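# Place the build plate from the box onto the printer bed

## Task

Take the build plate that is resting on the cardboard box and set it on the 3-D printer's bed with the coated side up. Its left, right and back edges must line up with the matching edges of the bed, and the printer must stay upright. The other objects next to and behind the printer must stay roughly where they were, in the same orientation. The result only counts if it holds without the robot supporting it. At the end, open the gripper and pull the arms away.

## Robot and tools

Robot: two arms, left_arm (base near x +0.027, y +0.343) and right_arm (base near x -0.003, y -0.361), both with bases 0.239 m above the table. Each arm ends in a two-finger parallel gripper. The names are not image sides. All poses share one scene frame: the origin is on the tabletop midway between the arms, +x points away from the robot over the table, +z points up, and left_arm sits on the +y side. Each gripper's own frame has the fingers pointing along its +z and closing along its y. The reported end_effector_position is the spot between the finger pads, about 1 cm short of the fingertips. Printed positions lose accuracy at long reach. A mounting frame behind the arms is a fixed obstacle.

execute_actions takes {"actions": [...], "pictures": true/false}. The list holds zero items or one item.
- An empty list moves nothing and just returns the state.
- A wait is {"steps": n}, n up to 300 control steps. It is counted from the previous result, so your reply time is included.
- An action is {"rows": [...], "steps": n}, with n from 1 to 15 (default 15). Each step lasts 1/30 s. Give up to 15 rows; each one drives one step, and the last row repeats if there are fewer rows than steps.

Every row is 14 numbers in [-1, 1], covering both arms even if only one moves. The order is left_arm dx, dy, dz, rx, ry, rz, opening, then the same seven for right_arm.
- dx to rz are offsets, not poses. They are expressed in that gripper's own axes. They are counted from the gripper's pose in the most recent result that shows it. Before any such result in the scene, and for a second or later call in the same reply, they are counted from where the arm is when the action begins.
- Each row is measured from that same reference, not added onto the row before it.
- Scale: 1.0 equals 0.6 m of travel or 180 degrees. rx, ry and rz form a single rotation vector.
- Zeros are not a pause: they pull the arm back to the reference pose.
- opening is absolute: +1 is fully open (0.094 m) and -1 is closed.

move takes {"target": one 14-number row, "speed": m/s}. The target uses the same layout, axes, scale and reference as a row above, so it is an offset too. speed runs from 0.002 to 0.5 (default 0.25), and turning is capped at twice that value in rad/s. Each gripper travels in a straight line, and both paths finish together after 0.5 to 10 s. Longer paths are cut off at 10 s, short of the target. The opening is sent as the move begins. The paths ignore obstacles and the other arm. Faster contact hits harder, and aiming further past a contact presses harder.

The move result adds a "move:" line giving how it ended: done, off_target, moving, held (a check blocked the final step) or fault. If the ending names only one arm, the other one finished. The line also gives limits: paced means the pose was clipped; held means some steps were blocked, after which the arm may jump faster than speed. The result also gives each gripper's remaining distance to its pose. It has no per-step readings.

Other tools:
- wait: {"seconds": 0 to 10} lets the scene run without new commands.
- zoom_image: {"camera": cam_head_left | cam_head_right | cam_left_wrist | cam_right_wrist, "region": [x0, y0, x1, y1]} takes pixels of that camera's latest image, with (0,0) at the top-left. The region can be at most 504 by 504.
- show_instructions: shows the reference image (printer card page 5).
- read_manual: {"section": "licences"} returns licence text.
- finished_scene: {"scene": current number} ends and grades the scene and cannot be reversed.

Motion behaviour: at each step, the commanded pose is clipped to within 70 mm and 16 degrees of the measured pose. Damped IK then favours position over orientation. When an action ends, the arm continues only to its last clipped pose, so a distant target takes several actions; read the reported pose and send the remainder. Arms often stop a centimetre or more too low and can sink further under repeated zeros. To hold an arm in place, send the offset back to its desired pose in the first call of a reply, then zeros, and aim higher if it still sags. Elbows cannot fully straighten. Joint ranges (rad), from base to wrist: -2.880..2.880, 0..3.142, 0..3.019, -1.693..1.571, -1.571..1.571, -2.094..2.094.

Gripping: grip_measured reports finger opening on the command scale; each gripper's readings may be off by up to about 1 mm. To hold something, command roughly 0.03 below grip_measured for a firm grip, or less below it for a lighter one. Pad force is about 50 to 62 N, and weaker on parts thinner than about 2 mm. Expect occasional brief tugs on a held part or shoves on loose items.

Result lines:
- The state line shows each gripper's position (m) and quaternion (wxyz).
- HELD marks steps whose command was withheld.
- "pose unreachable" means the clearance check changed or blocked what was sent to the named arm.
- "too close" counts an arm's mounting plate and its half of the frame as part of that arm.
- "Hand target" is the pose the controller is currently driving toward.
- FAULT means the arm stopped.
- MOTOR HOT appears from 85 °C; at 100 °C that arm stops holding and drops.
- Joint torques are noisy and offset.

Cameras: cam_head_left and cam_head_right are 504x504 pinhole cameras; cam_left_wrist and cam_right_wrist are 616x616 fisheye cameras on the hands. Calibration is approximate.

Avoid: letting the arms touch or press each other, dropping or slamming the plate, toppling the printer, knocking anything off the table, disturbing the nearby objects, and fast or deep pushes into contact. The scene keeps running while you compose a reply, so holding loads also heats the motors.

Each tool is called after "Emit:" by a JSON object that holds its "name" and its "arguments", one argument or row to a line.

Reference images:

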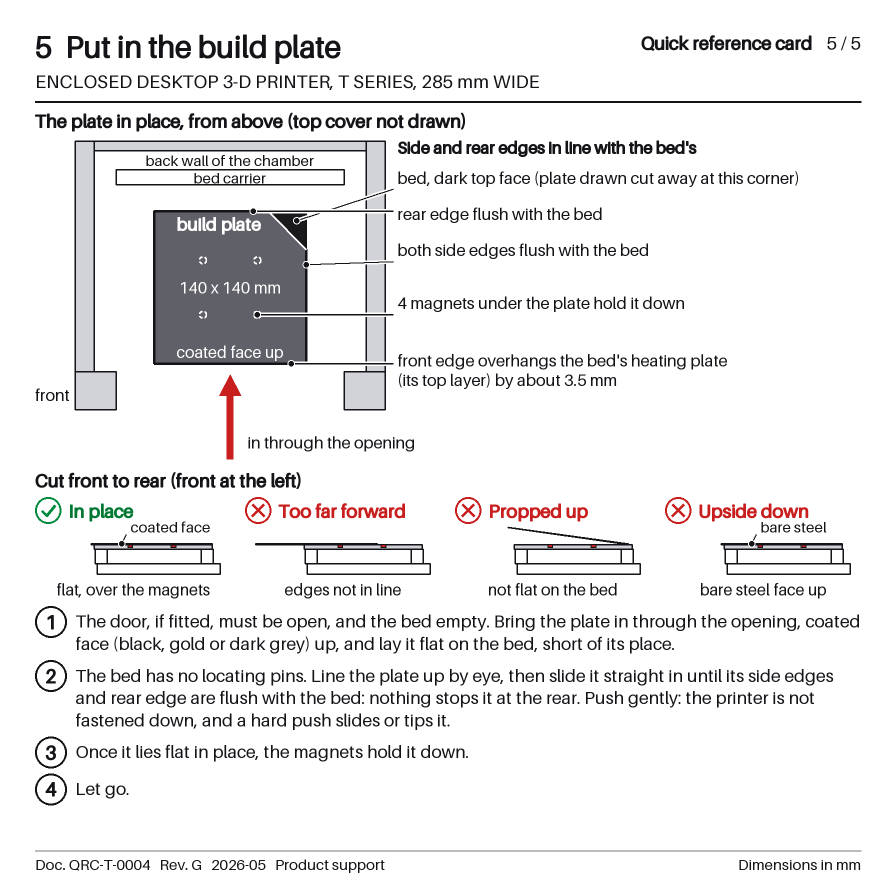

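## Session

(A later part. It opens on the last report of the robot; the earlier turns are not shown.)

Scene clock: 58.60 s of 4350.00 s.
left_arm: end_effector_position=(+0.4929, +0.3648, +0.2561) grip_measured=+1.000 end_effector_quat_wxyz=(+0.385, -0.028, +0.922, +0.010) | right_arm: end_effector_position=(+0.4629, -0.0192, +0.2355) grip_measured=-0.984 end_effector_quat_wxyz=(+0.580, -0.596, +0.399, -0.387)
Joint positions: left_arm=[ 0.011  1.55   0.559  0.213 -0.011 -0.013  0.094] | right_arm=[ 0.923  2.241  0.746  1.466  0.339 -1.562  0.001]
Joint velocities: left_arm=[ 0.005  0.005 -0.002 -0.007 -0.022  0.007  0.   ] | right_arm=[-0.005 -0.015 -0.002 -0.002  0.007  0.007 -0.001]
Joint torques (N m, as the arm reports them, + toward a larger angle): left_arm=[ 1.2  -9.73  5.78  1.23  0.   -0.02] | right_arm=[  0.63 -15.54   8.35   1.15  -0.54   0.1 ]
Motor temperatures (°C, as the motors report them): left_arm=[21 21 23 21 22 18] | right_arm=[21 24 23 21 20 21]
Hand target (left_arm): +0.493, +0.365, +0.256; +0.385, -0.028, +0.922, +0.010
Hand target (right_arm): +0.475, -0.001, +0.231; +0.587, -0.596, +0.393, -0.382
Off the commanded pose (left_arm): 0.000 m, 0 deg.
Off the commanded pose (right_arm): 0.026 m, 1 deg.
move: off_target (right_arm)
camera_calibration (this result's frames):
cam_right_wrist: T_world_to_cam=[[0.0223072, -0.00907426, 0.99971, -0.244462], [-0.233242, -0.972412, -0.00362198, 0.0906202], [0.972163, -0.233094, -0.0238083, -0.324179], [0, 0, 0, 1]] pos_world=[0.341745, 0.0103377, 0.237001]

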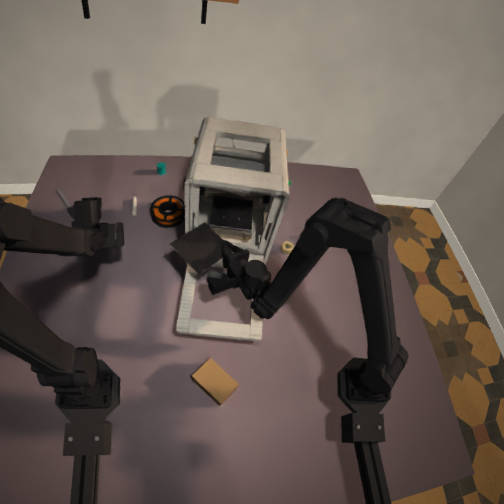

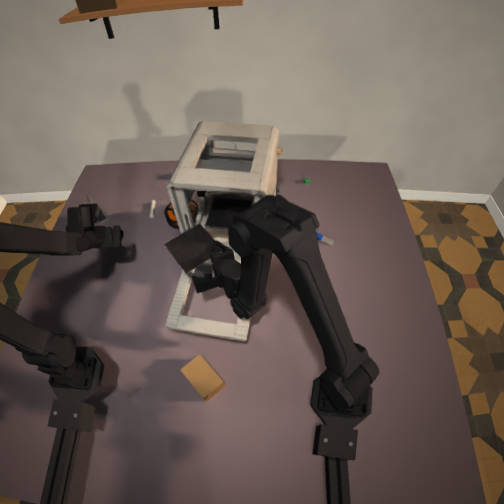

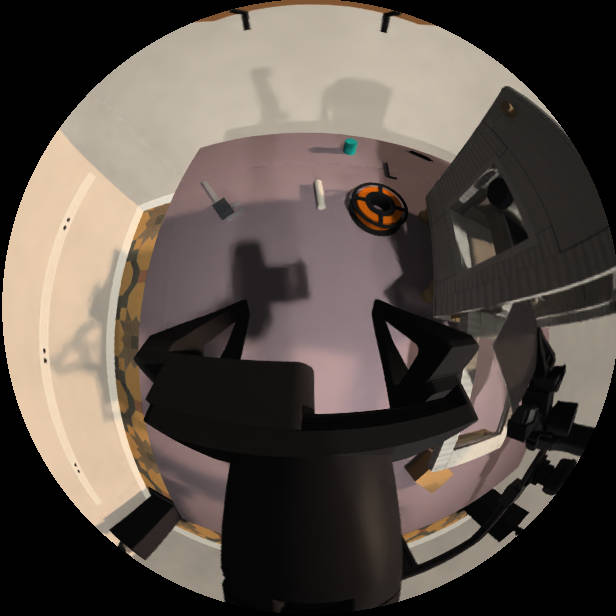

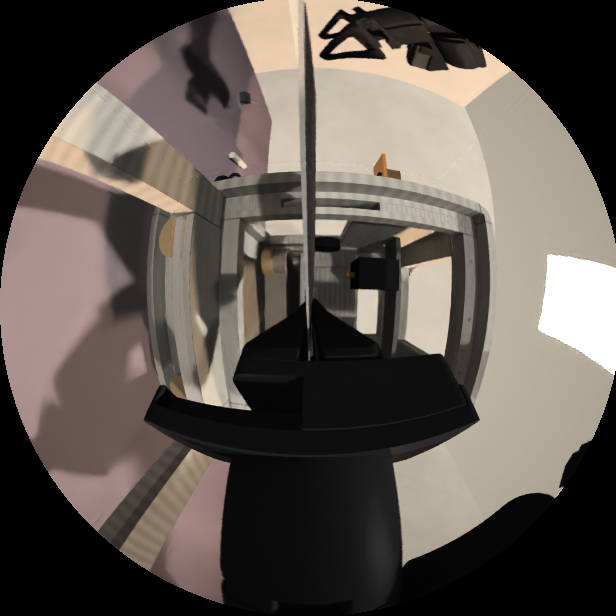

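Emit:
{"name": "move", "arguments": {
  "target": [0,0,0,0,0,0,1,-0.03,-0.02,-0.17,0,0,0,-1],
  "speed": 0.1
}}

Emit:
{"name": "move", "arguments": {
  "target": [0,0,0,0,0,0,1,0.04,0,-0.01,0,0.235,0,-1],
  "speed": 0.15
}}

Emit:
{"name": "zoom_image", "arguments": {
  "camera": "cam_head_left",
  "region": [160, 170, 320, 330]
}}

Scene clock: 62.97 s of 4350.00 s.
left_arm: end_effector_position=(+0.4929, +0.3648, +0.2561) grip_measured=+1.000 end_effector_quat_wxyz=(+0.385, -0.028, +0.922, +0.010) | right_arm: end_effector_position=(+0.3609, -0.0438, +0.2339) grip_measured=-0.984 end_effector_quat_wxyz=(-0.545, +0.627, -0.402, +0.384)
Joint positions: left_arm=[ 0.011  1.55   0.559  0.213 -0.011 -0.013  0.094] | right_arm=[ 1.079  2.176  0.499  1.553  0.498 -1.557  0.001]
Joint velocities: left_arm=[ 0.005 -0.005 -0.012  0.022 -0.022  0.007  0.   ] | right_arm=[-0.024 -0.015 -0.012 -0.002 -0.037 -0.066 -0.   ]
Joint torques (N m, as the arm reports them, + toward a larger angle): left_arm=[-0.35 -9.11  5.78  1.15  0.01 -0.02] | right_arm=[  0.37 -18.3    0.94   3.09   0.33   0.3 ]
Motor temperatures (°C, as the motors report them): left_arm=[21 21 23 21 22 18] | right_arm=[21 24 23 21 20 21]
Hand target (left_arm): +0.493, +0.365, +0.256; +0.385, -0.028, +0.922, +0.010
Hand target (right_arm): +0.363, -0.041, +0.251; -0.567, +0.606, -0.407, +0.382
Off the commanded pose (left_arm): 0.000 m, 0 deg.
Off the commanded pose (right_arm): 0.017 m, 5 deg.
joint sent to its limit (right arm) — the command would take joint 4 (wrist pitch) past its upper limit, so that joint was sent only as far as its limit.
move: off_target (right_arm)
camera_calibration (this result's frames):
cam_right_wrist: T_world_to_cam=[[0.0803896, 0.0634587, 0.994741, -0.257477], [-0.233775, -0.968935, 0.0807048, 0.0236092], [0.968962, -0.239034, -0.0630572, -0.220696], [0, 0, 0, 1]] pos_world=[0.240063, -0.0135388, 0.240301]

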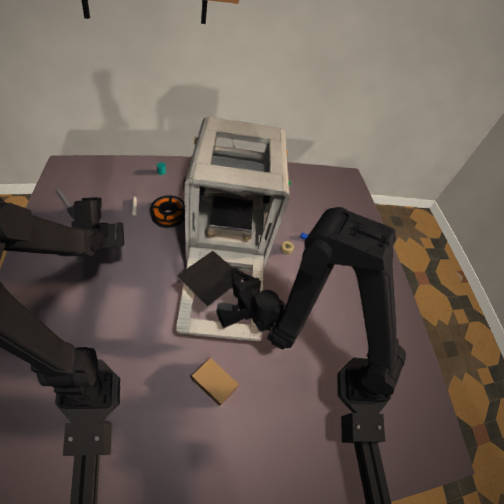

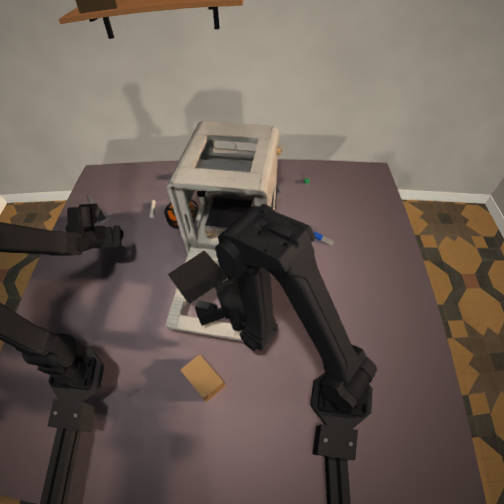

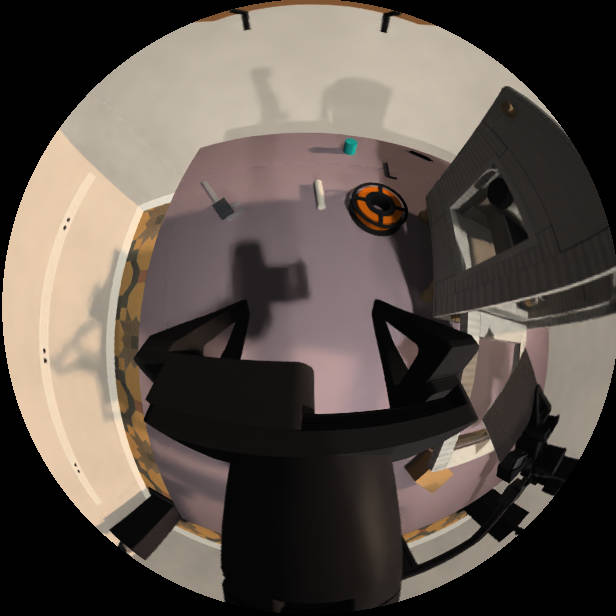

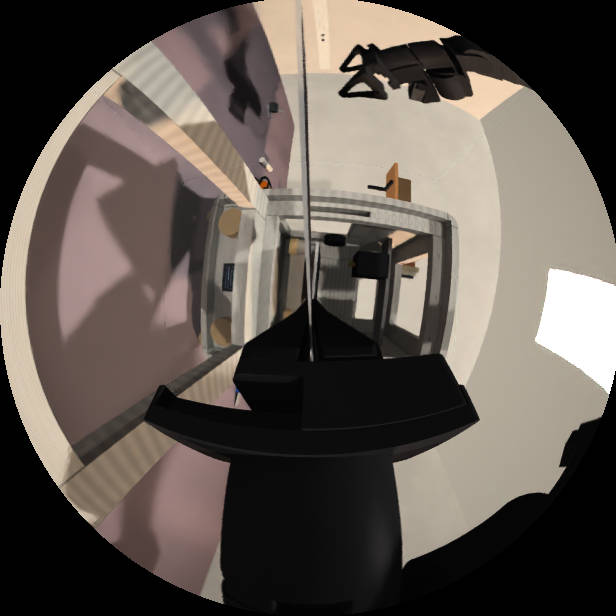

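Scene clock: 65.73 s of 4350.00 s.
left_arm: end_effector_position=(+0.4929, +0.3648, +0.2561) grip_measured=+1.000 end_effector_quat_wxyz=(+0.385, -0.028, +0.922, +0.010) | right_arm: end_effector_position=(+0.3662, -0.0758, +0.2379) grip_measured=-0.984 end_effector_quat_wxyz=(-0.358, +0.451, -0.564, +0.591)
Joint positions: left_arm=[ 0.011  1.55   0.559  0.213 -0.011 -0.013  0.094] | right_arm=[ 1.218  2.176  0.703  1.252  1.376 -1.485  0.001]
Joint velocities: left_arm=[-0.005 -0.015 -0.017 -0.002  0.022 -0.095  0.   ] | right_arm=[-0.024  0.005 -0.007 -0.061  0.066  0.081  0.001]
Joint torques (N m, as the arm reports them, + toward a larger angle): left_arm=[ 1.04 -8.23  5.47  1.32  0.    0.  ] | right_arm=[  1.41 -16.41   4.02   1.45   0.5    0.26]
Motor temperatures (°C, as the motors report them): left_arm=[21 21 23 21 22 18] | right_arm=[21 24 23 21 20 21]
Hand target (left_arm): +0.493, +0.365, +0.256; +0.385, -0.028, +0.922, +0.010
Hand target (right_arm): +0.367, -0.069, +0.235; +0.366, -0.445, +0.569, -0.587
Off the commanded pose (left_arm): 0.000 m, 0 deg.
Off the commanded pose (right_arm): 0.008 m, 1 deg.
move: done
camera_calibration (this result's frames):
cam_right_wrist: T_world_to_cam=[[0.0699342, 0.0960052, 0.992921, -0.253105], [-0.825188, -0.553712, 0.111659, 0.234181], [0.560512, -0.827156, 0.040499, -0.152839], [0, 0, 0, 1]] pos_world=[0.296612, 0.0275465, 0.231354]

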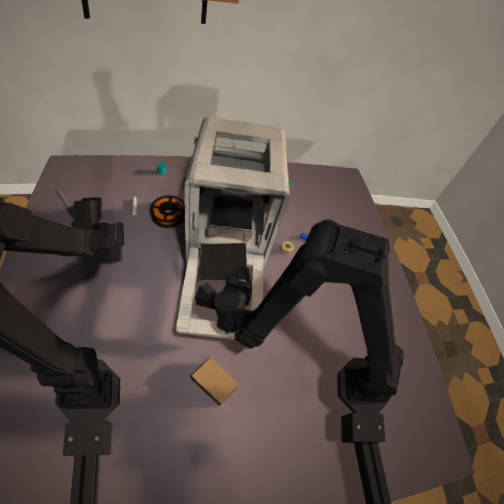

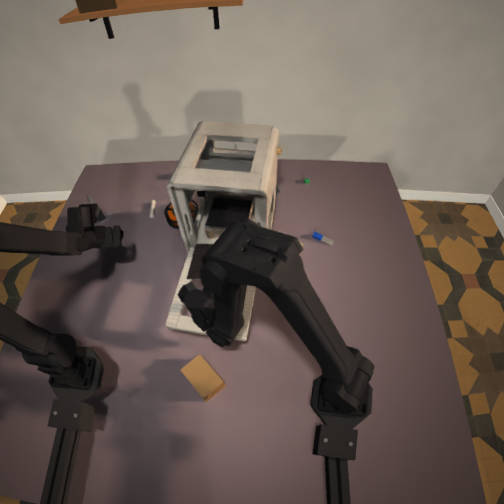

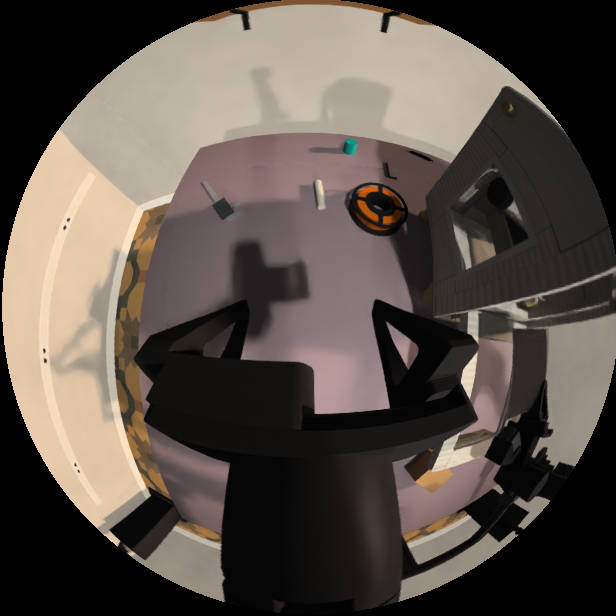

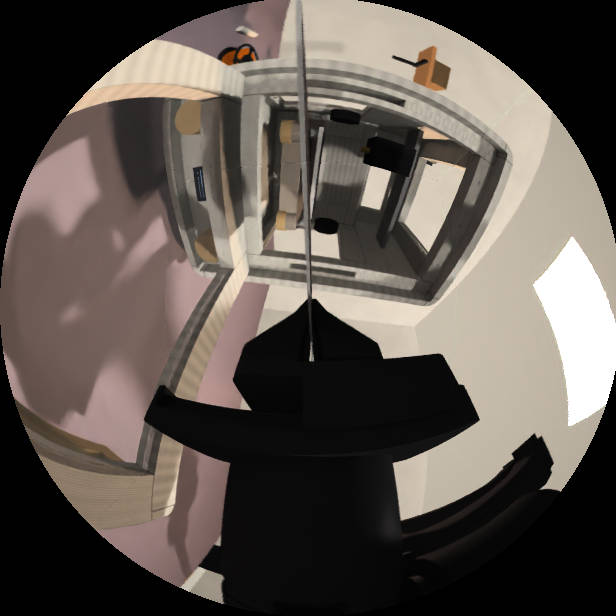

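Region (160, 170, 320, 330) of cam_head_left's 504x504 image, scaled by 3.150, with more detail than that image has.

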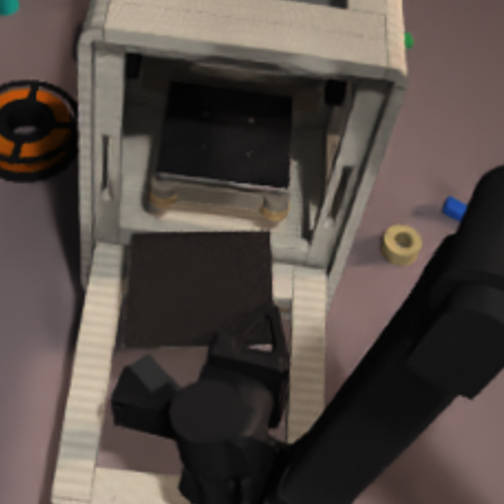

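Emit:
{"name": "move", "arguments": {
  "target": [0,0,0,0,0,0,1,-0.02,-0.015,0.13,0.014,0.028,0.05,-1],
  "speed": 0.06
}}

Emit:
{"name": "zoom_image", "arguments": {
  "camera": "cam_head_left",
  "region": [180, 170, 290, 280]
}}

Scene clock: 69.03 s of 4350.00 s.
left_arm: end_effector_position=(+0.4929, +0.3648, +0.2561) grip_measured=+1.000 end_effector_quat_wxyz=(+0.385, -0.028, +0.922, +0.010) | right_arm: end_effector_position=(+0.4384, -0.0941, +0.2459) grip_measured=-0.984 end_effector_quat_wxyz=(+0.380, -0.379, +0.598, -0.595)
Joint positions: left_arm=[ 0.011  1.55   0.559  0.213 -0.011 -0.013  0.094] | right_arm=[ 1.062  2.241  0.827  1.413  1.31  -1.568  0.001]
Joint velocities: left_arm=[ 0.005 -0.024 -0.012  0.012 -0.051  0.037  0.   ] | right_arm=[ 0.005 -0.005 -0.012  0.007 -0.051  0.051 -0.   ]
Joint torques (N m, as the arm reports them, + toward a larger angle): left_arm=[ 0.46 -9.22  5.87  1.34  0.03 -0.08] | right_arm=[  1.14 -17.05   5.17   2.41  -0.1    0.12]
Motor temperatures (°C, as the motors report them): left_arm=[21 21 23 21 22 18] | right_arm=[21 24 23 21 20 21]
Hand target (left_arm): +0.493, +0.365, +0.256; +0.385, -0.028, +0.922, +0.010
Hand target (right_arm): +0.443, -0.091, +0.242; +0.388, -0.371, +0.600, -0.593
Off the commanded pose (left_arm): 0.000 m, 0 deg.
Off the commanded pose (right_arm): 0.008 m, 1 deg.
move: done
camera_calibration (this result's frames):
cam_right_wrist: T_world_to_cam=[[-0.0164165, -0.0128657, 0.999782, -0.238408], [-0.875254, -0.483225, -0.0205901, 0.343814], [0.483385, -0.875402, -0.0033279, -0.168793], [0, 0, 0, 1]] pos_world=[0.378603, 0.0153106, 0.244873]

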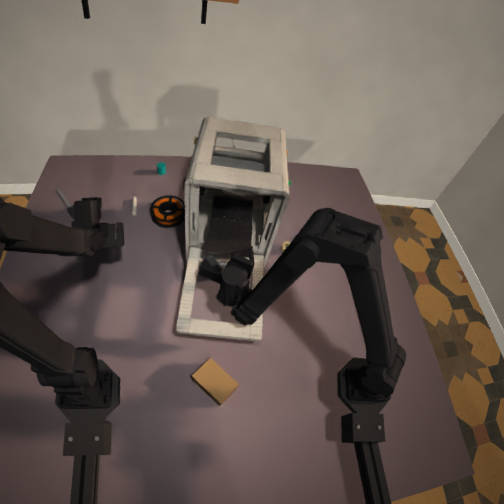

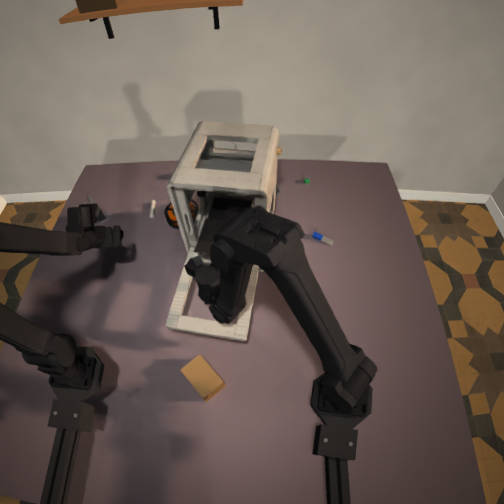

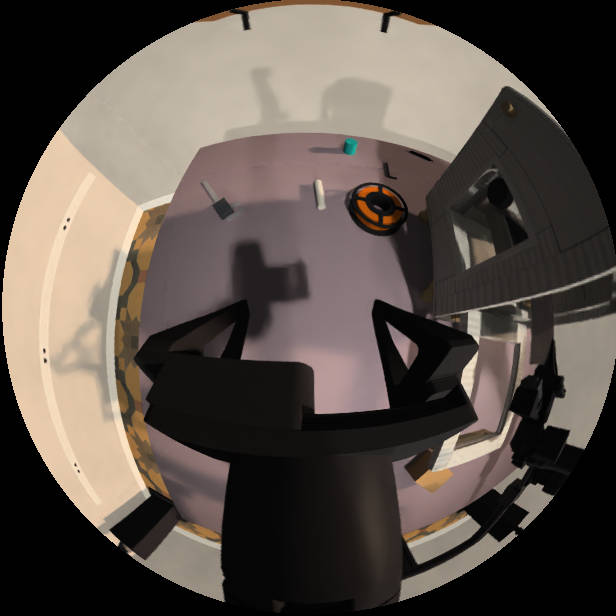

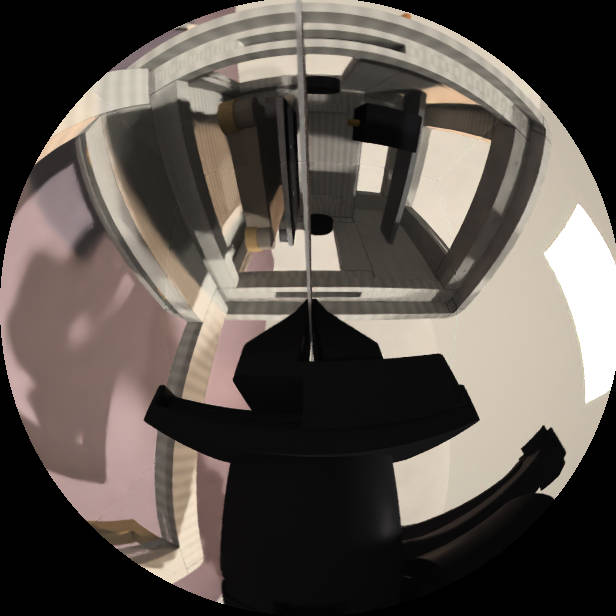

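Region (180, 170, 290, 280) of cam_head_left's 504x504 image, scaled by 4.582, with more detail than that image has.

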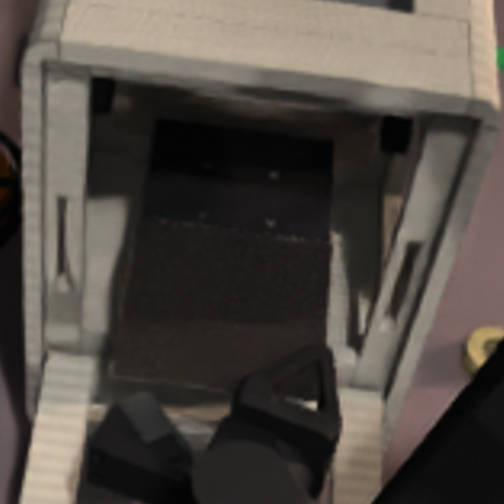

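Emit:
{"name": "move", "arguments": {
  "target": [0,0,0,0,0,0,1,-0.03,0.022,0.12,0,0,0.008,-1],
  "speed": 0.05
}}

Emit:
{"name": "zoom_image", "arguments": {
  "camera": "cam_head_left",
  "region": [190, 180, 280, 270]
}}

Scene clock: 72.40 s of 4350.00 s.
left_arm: end_effector_position=(+0.4929, +0.3648, +0.2561) grip_measured=+1.000 end_effector_quat_wxyz=(+0.385, -0.028, +0.922, +0.010) | right_arm: end_effector_position=(+0.5038, -0.1118, +0.2386) grip_measured=-0.984 end_effector_quat_wxyz=(+0.382, -0.378, +0.600, -0.594)
Joint positions: left_arm=[ 0.011  1.55   0.559  0.213 -0.011 -0.013  0.094] | right_arm=[ 0.933  2.279  0.926  1.348  1.181 -1.558  0.001]
Joint velocities: left_arm=[ 0.005  0.005 -0.002  0.002  0.007 -0.066  0.   ] | right_arm=[-0.005 -0.005 -0.002  0.017  0.022  0.022 -0.001]
Joint torques (N m, as the arm reports them, + toward a larger angle): left_arm=[  0.61 -10.37   5.49   1.26  -0.09  -0.01] | right_arm=[  0.75 -18.33   6.1    1.4   -0.1    0.31]
Motor temperatures (°C, as the motors report them): left_arm=[21 21 23 21 22 18] | right_arm=[21 25 23 21 20 21]
Hand target (left_arm): +0.493, +0.365, +0.256; +0.385, -0.028, +0.922, +0.010
Hand target (right_arm): +0.510, -0.109, +0.232; +0.387, -0.372, +0.603, -0.590
Off the commanded pose (left_arm): 0.000 m, 0 deg.
Off the commanded pose (right_arm): 0.010 m, 1 deg.
move: done
camera_calibration (this result's frames):
cam_right_wrist: T_world_to_cam=[[-0.0180095, -0.0196046, 0.999646, -0.23014], [-0.875045, -0.483383, -0.0252446, 0.393299], [0.483707, -0.875189, -0.00844943, -0.214814], [0, 0, 0, 1]] pos_world=[0.443917, -0.00240051, 0.238172]

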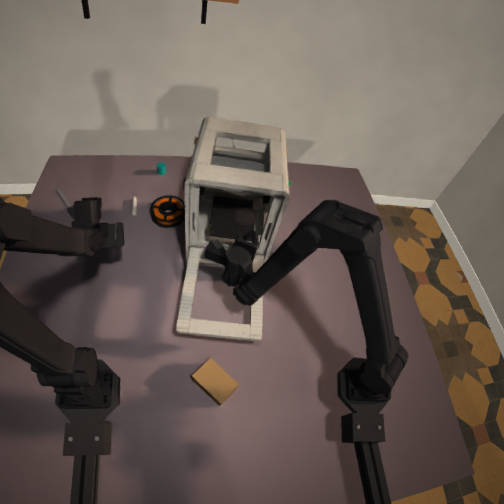

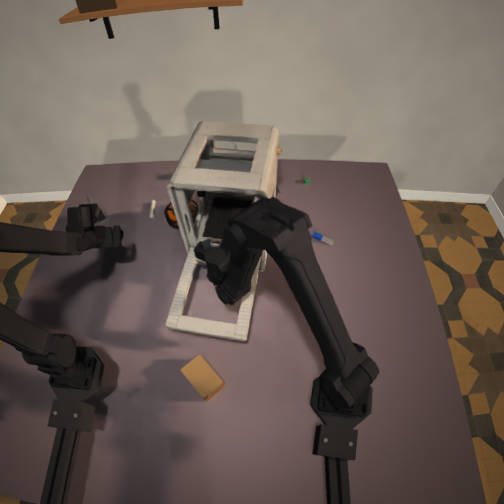

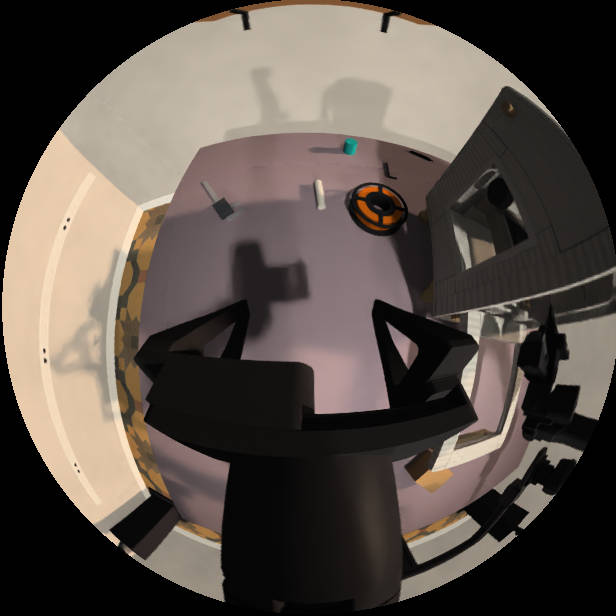

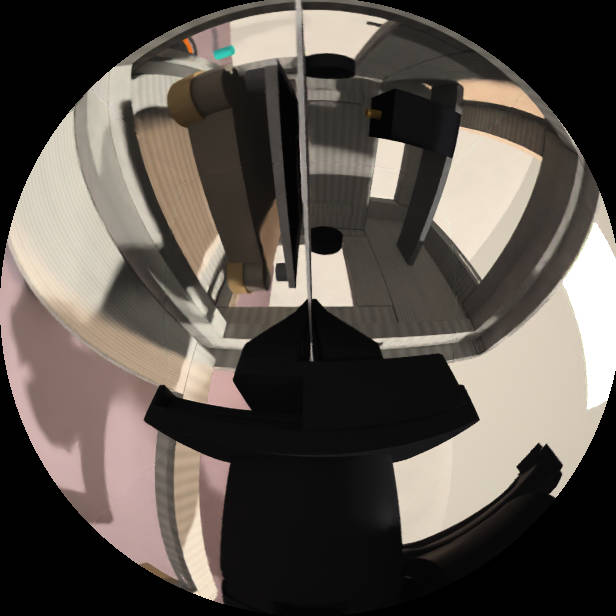

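Region (190, 180, 280, 270) of cam_head_left's 504x504 image, scaled by 5.600, with more detail than that image has.

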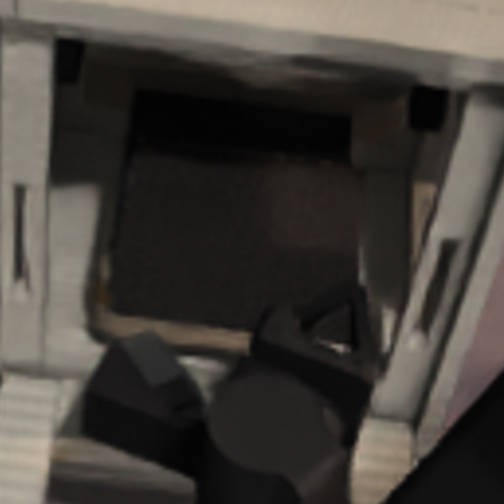

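Slightly right; shift left and lower.

Emit:
{"name": "move", "arguments": {
  "target": [0,0,0,0,0,0,1,-0.013,0.028,0,0,0,0,-1],
  "speed": 0.02
}}

Emit:
{"name": "zoom_image", "arguments": {
  "camera": "cam_head_left",
  "region": [190, 180, 280, 270]
}}

Scene clock: 75.17 s of 4350.00 s.
left_arm: end_effector_position=(+0.4929, +0.3648, +0.2561) grip_measured=+1.000 end_effector_quat_wxyz=(+0.385, -0.028, +0.922, +0.010) | right_arm: end_effector_position=(+0.5047, -0.1112, +0.2288) grip_measured=-0.984 end_effector_quat_wxyz=(+0.377, -0.381, +0.599, -0.595)
Joint positions: left_arm=[ 0.011  1.55   0.559  0.213 -0.011 -0.013  0.094] | right_arm=[ 0.933  2.303  0.939  1.348  1.183 -1.559  0.001]
Joint velocities: left_arm=[-0.015 -0.005 -0.012 -0.002 -0.066 -0.007  0.   ] | right_arm=[-0.005 -0.005 -0.012  0.002  0.066  0.007  0.001]
Joint torques (N m, as the arm reports them, + toward a larger angle): left_arm=[-0.11 -9.06  5.96  1.43 -0.01 -0.02] | right_arm=[  1.01 -18.36   5.83   2.03   0.28   0.11]
Motor temperatures (°C, as the motors report them): left_arm=[21 21 23 21 22 18] | right_arm=[21 25 23 21 20 21]
Hand target (left_arm): +0.493, +0.365, +0.256; +0.385, -0.028, +0.922, +0.010
Hand target (right_arm): +0.507, -0.105, +0.222; +0.381, -0.378, +0.600, -0.593
Off the commanded pose (left_arm): 0.000 m, 0 deg.
Off the commanded pose (right_arm): 0.010 m, 1 deg.
move: done
camera_calibration (this result's frames):
cam_right_wrist: T_world_to_cam=[[-0.00930706, -0.011121, 0.999895, -0.223877], [-0.876304, -0.48157, -0.0135128, 0.392308], [0.481669, -0.876337, -0.00526339, -0.214588], [0, 0, 0, 1]] pos_world=[0.445058, -0.00161734, 0.228025]

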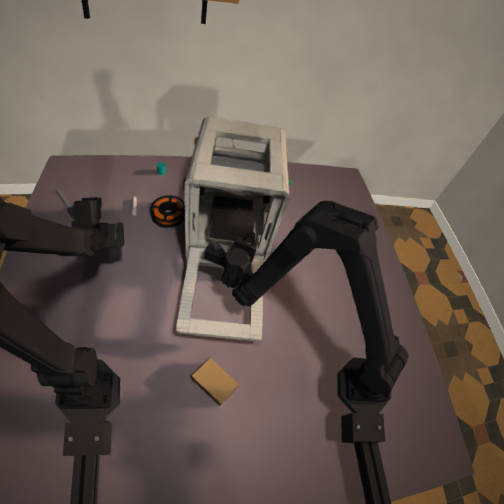

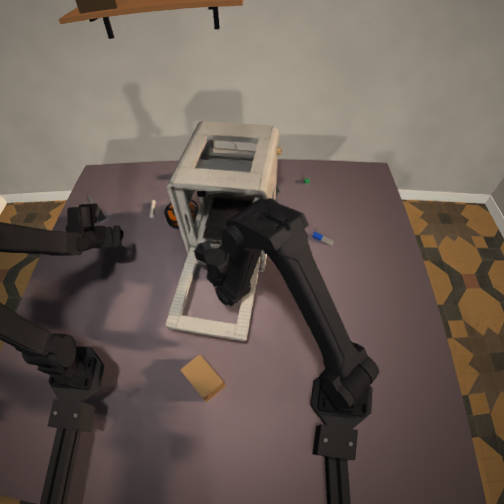

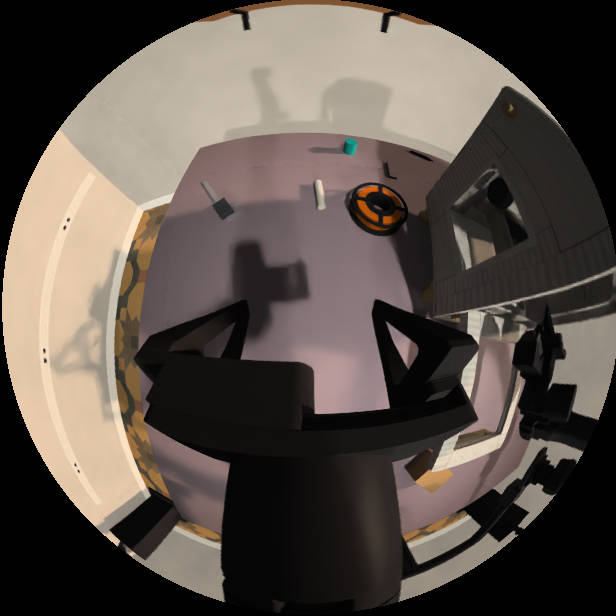

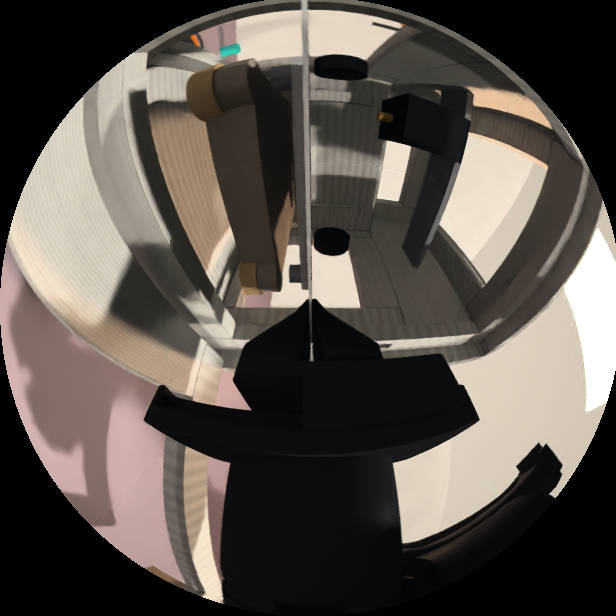

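Region (190, 180, 280, 270) of cam_head_left's 504x504 image, scaled by 5.600, with more detail than that image has.

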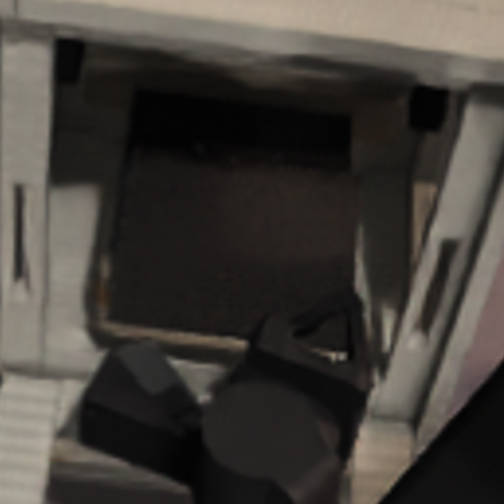

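Emit:
{"name": "move", "arguments": {
  "target": [0,0,0,0,0,0,1,-0.018,0.008,-0.005,0,0,0,-1],
  "speed": 0.015
}}

Emit:
{"name": "zoom_image", "arguments": {
  "camera": "cam_head_left",
  "region": [190, 180, 280, 270]
}}

Scene clock: 78.63 s of 4350.00 s.
left_arm: end_effector_position=(+0.4929, +0.3648, +0.2561) grip_measured=+1.000 end_effector_quat_wxyz=(+0.385, -0.028, +0.922, +0.010) | right_arm: end_effector_position=(+0.5040, -0.1090, +0.2292) grip_measured=-0.984 end_effector_quat_wxyz=(+0.375, -0.379, +0.600, -0.596)
Joint positions: left_arm=[ 0.011  1.55   0.559  0.213 -0.011 -0.013  0.094] | right_arm=[ 0.938  2.303  0.944  1.343  1.193 -1.559  0.001]
Joint velocities: left_arm=[-0.005 -0.015 -0.012 -0.002 -0.051 -0.007  0.   ] | right_arm=[-0.015 -0.015 -0.017  0.002  0.081  0.037 -0.001]
Joint torques (N m, as the arm reports them, + toward a larger angle): left_arm=[ 0.44 -9.35  5.71  1.67  0.01 -0.02] | right_arm=[  1.87 -18.77   6.1    1.3    0.23   0.12]
Motor temperatures (°C, as the motors report them): left_arm=[21 21 23 21 22 18] | right_arm=[21 25 23 21 20 21]
Hand target (left_arm): +0.493, +0.365, +0.256; +0.385, -0.028, +0.922, +0.010
Hand target (right_arm): +0.506, -0.100, +0.224; +0.377, -0.381, +0.599, -0.595
Off the commanded pose (left_arm): 0.000 m, 0 deg.
Off the commanded pose (right_arm): 0.011 m, 0 deg.
move: off_target (right_arm)
camera_calibration (this result's frames):
cam_right_wrist: T_world_to_cam=[[-0.00946878, -0.0109417, 0.999895, -0.224182], [-0.878861, -0.476886, -0.0135411, 0.394606], [0.476984, -0.878897, -0.0051007, -0.210327], [0, 0, 0, 1]] pos_world=[0.445003, 0.00087315, 0.228429]

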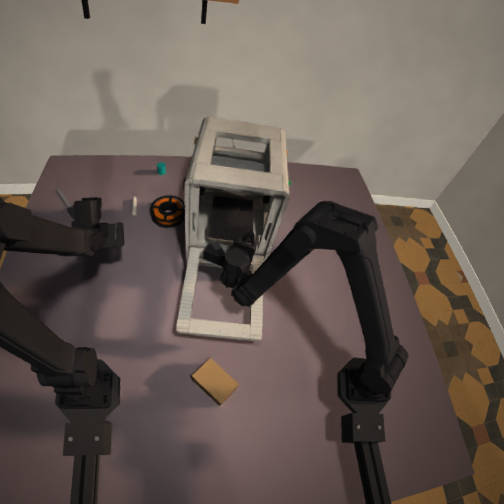

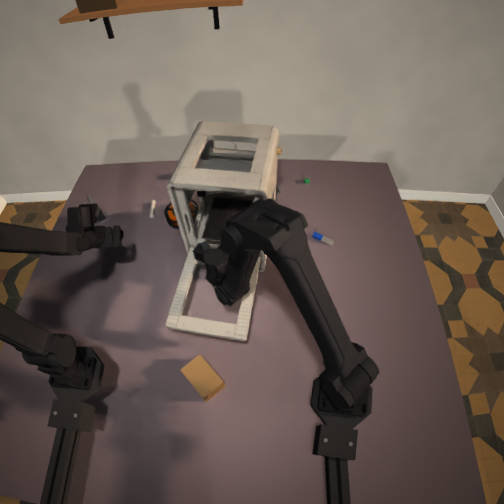

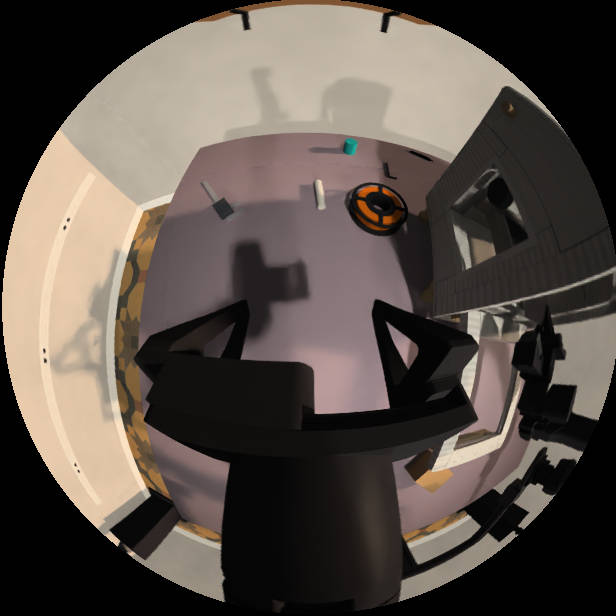

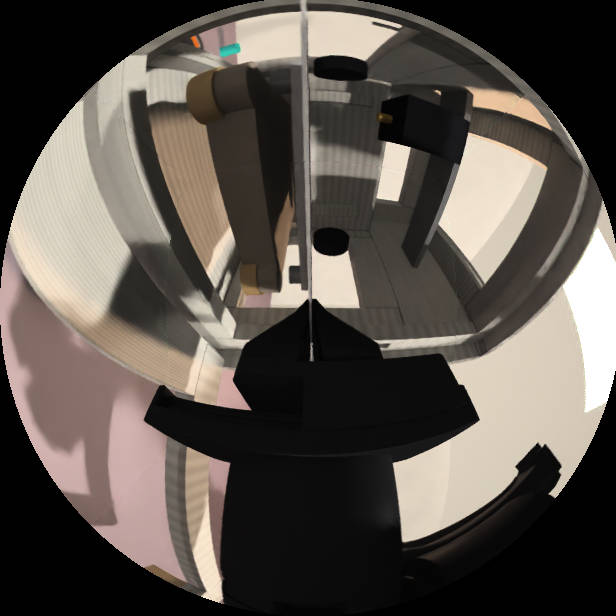

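Region (190, 180, 280, 270) of cam_head_left's 504x504 image, scaled by 5.600, with more detail than that image has.

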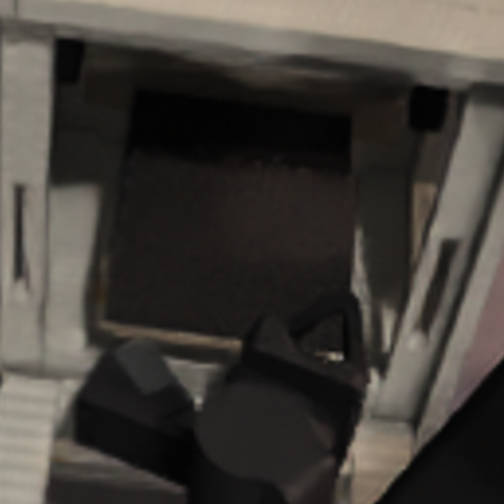

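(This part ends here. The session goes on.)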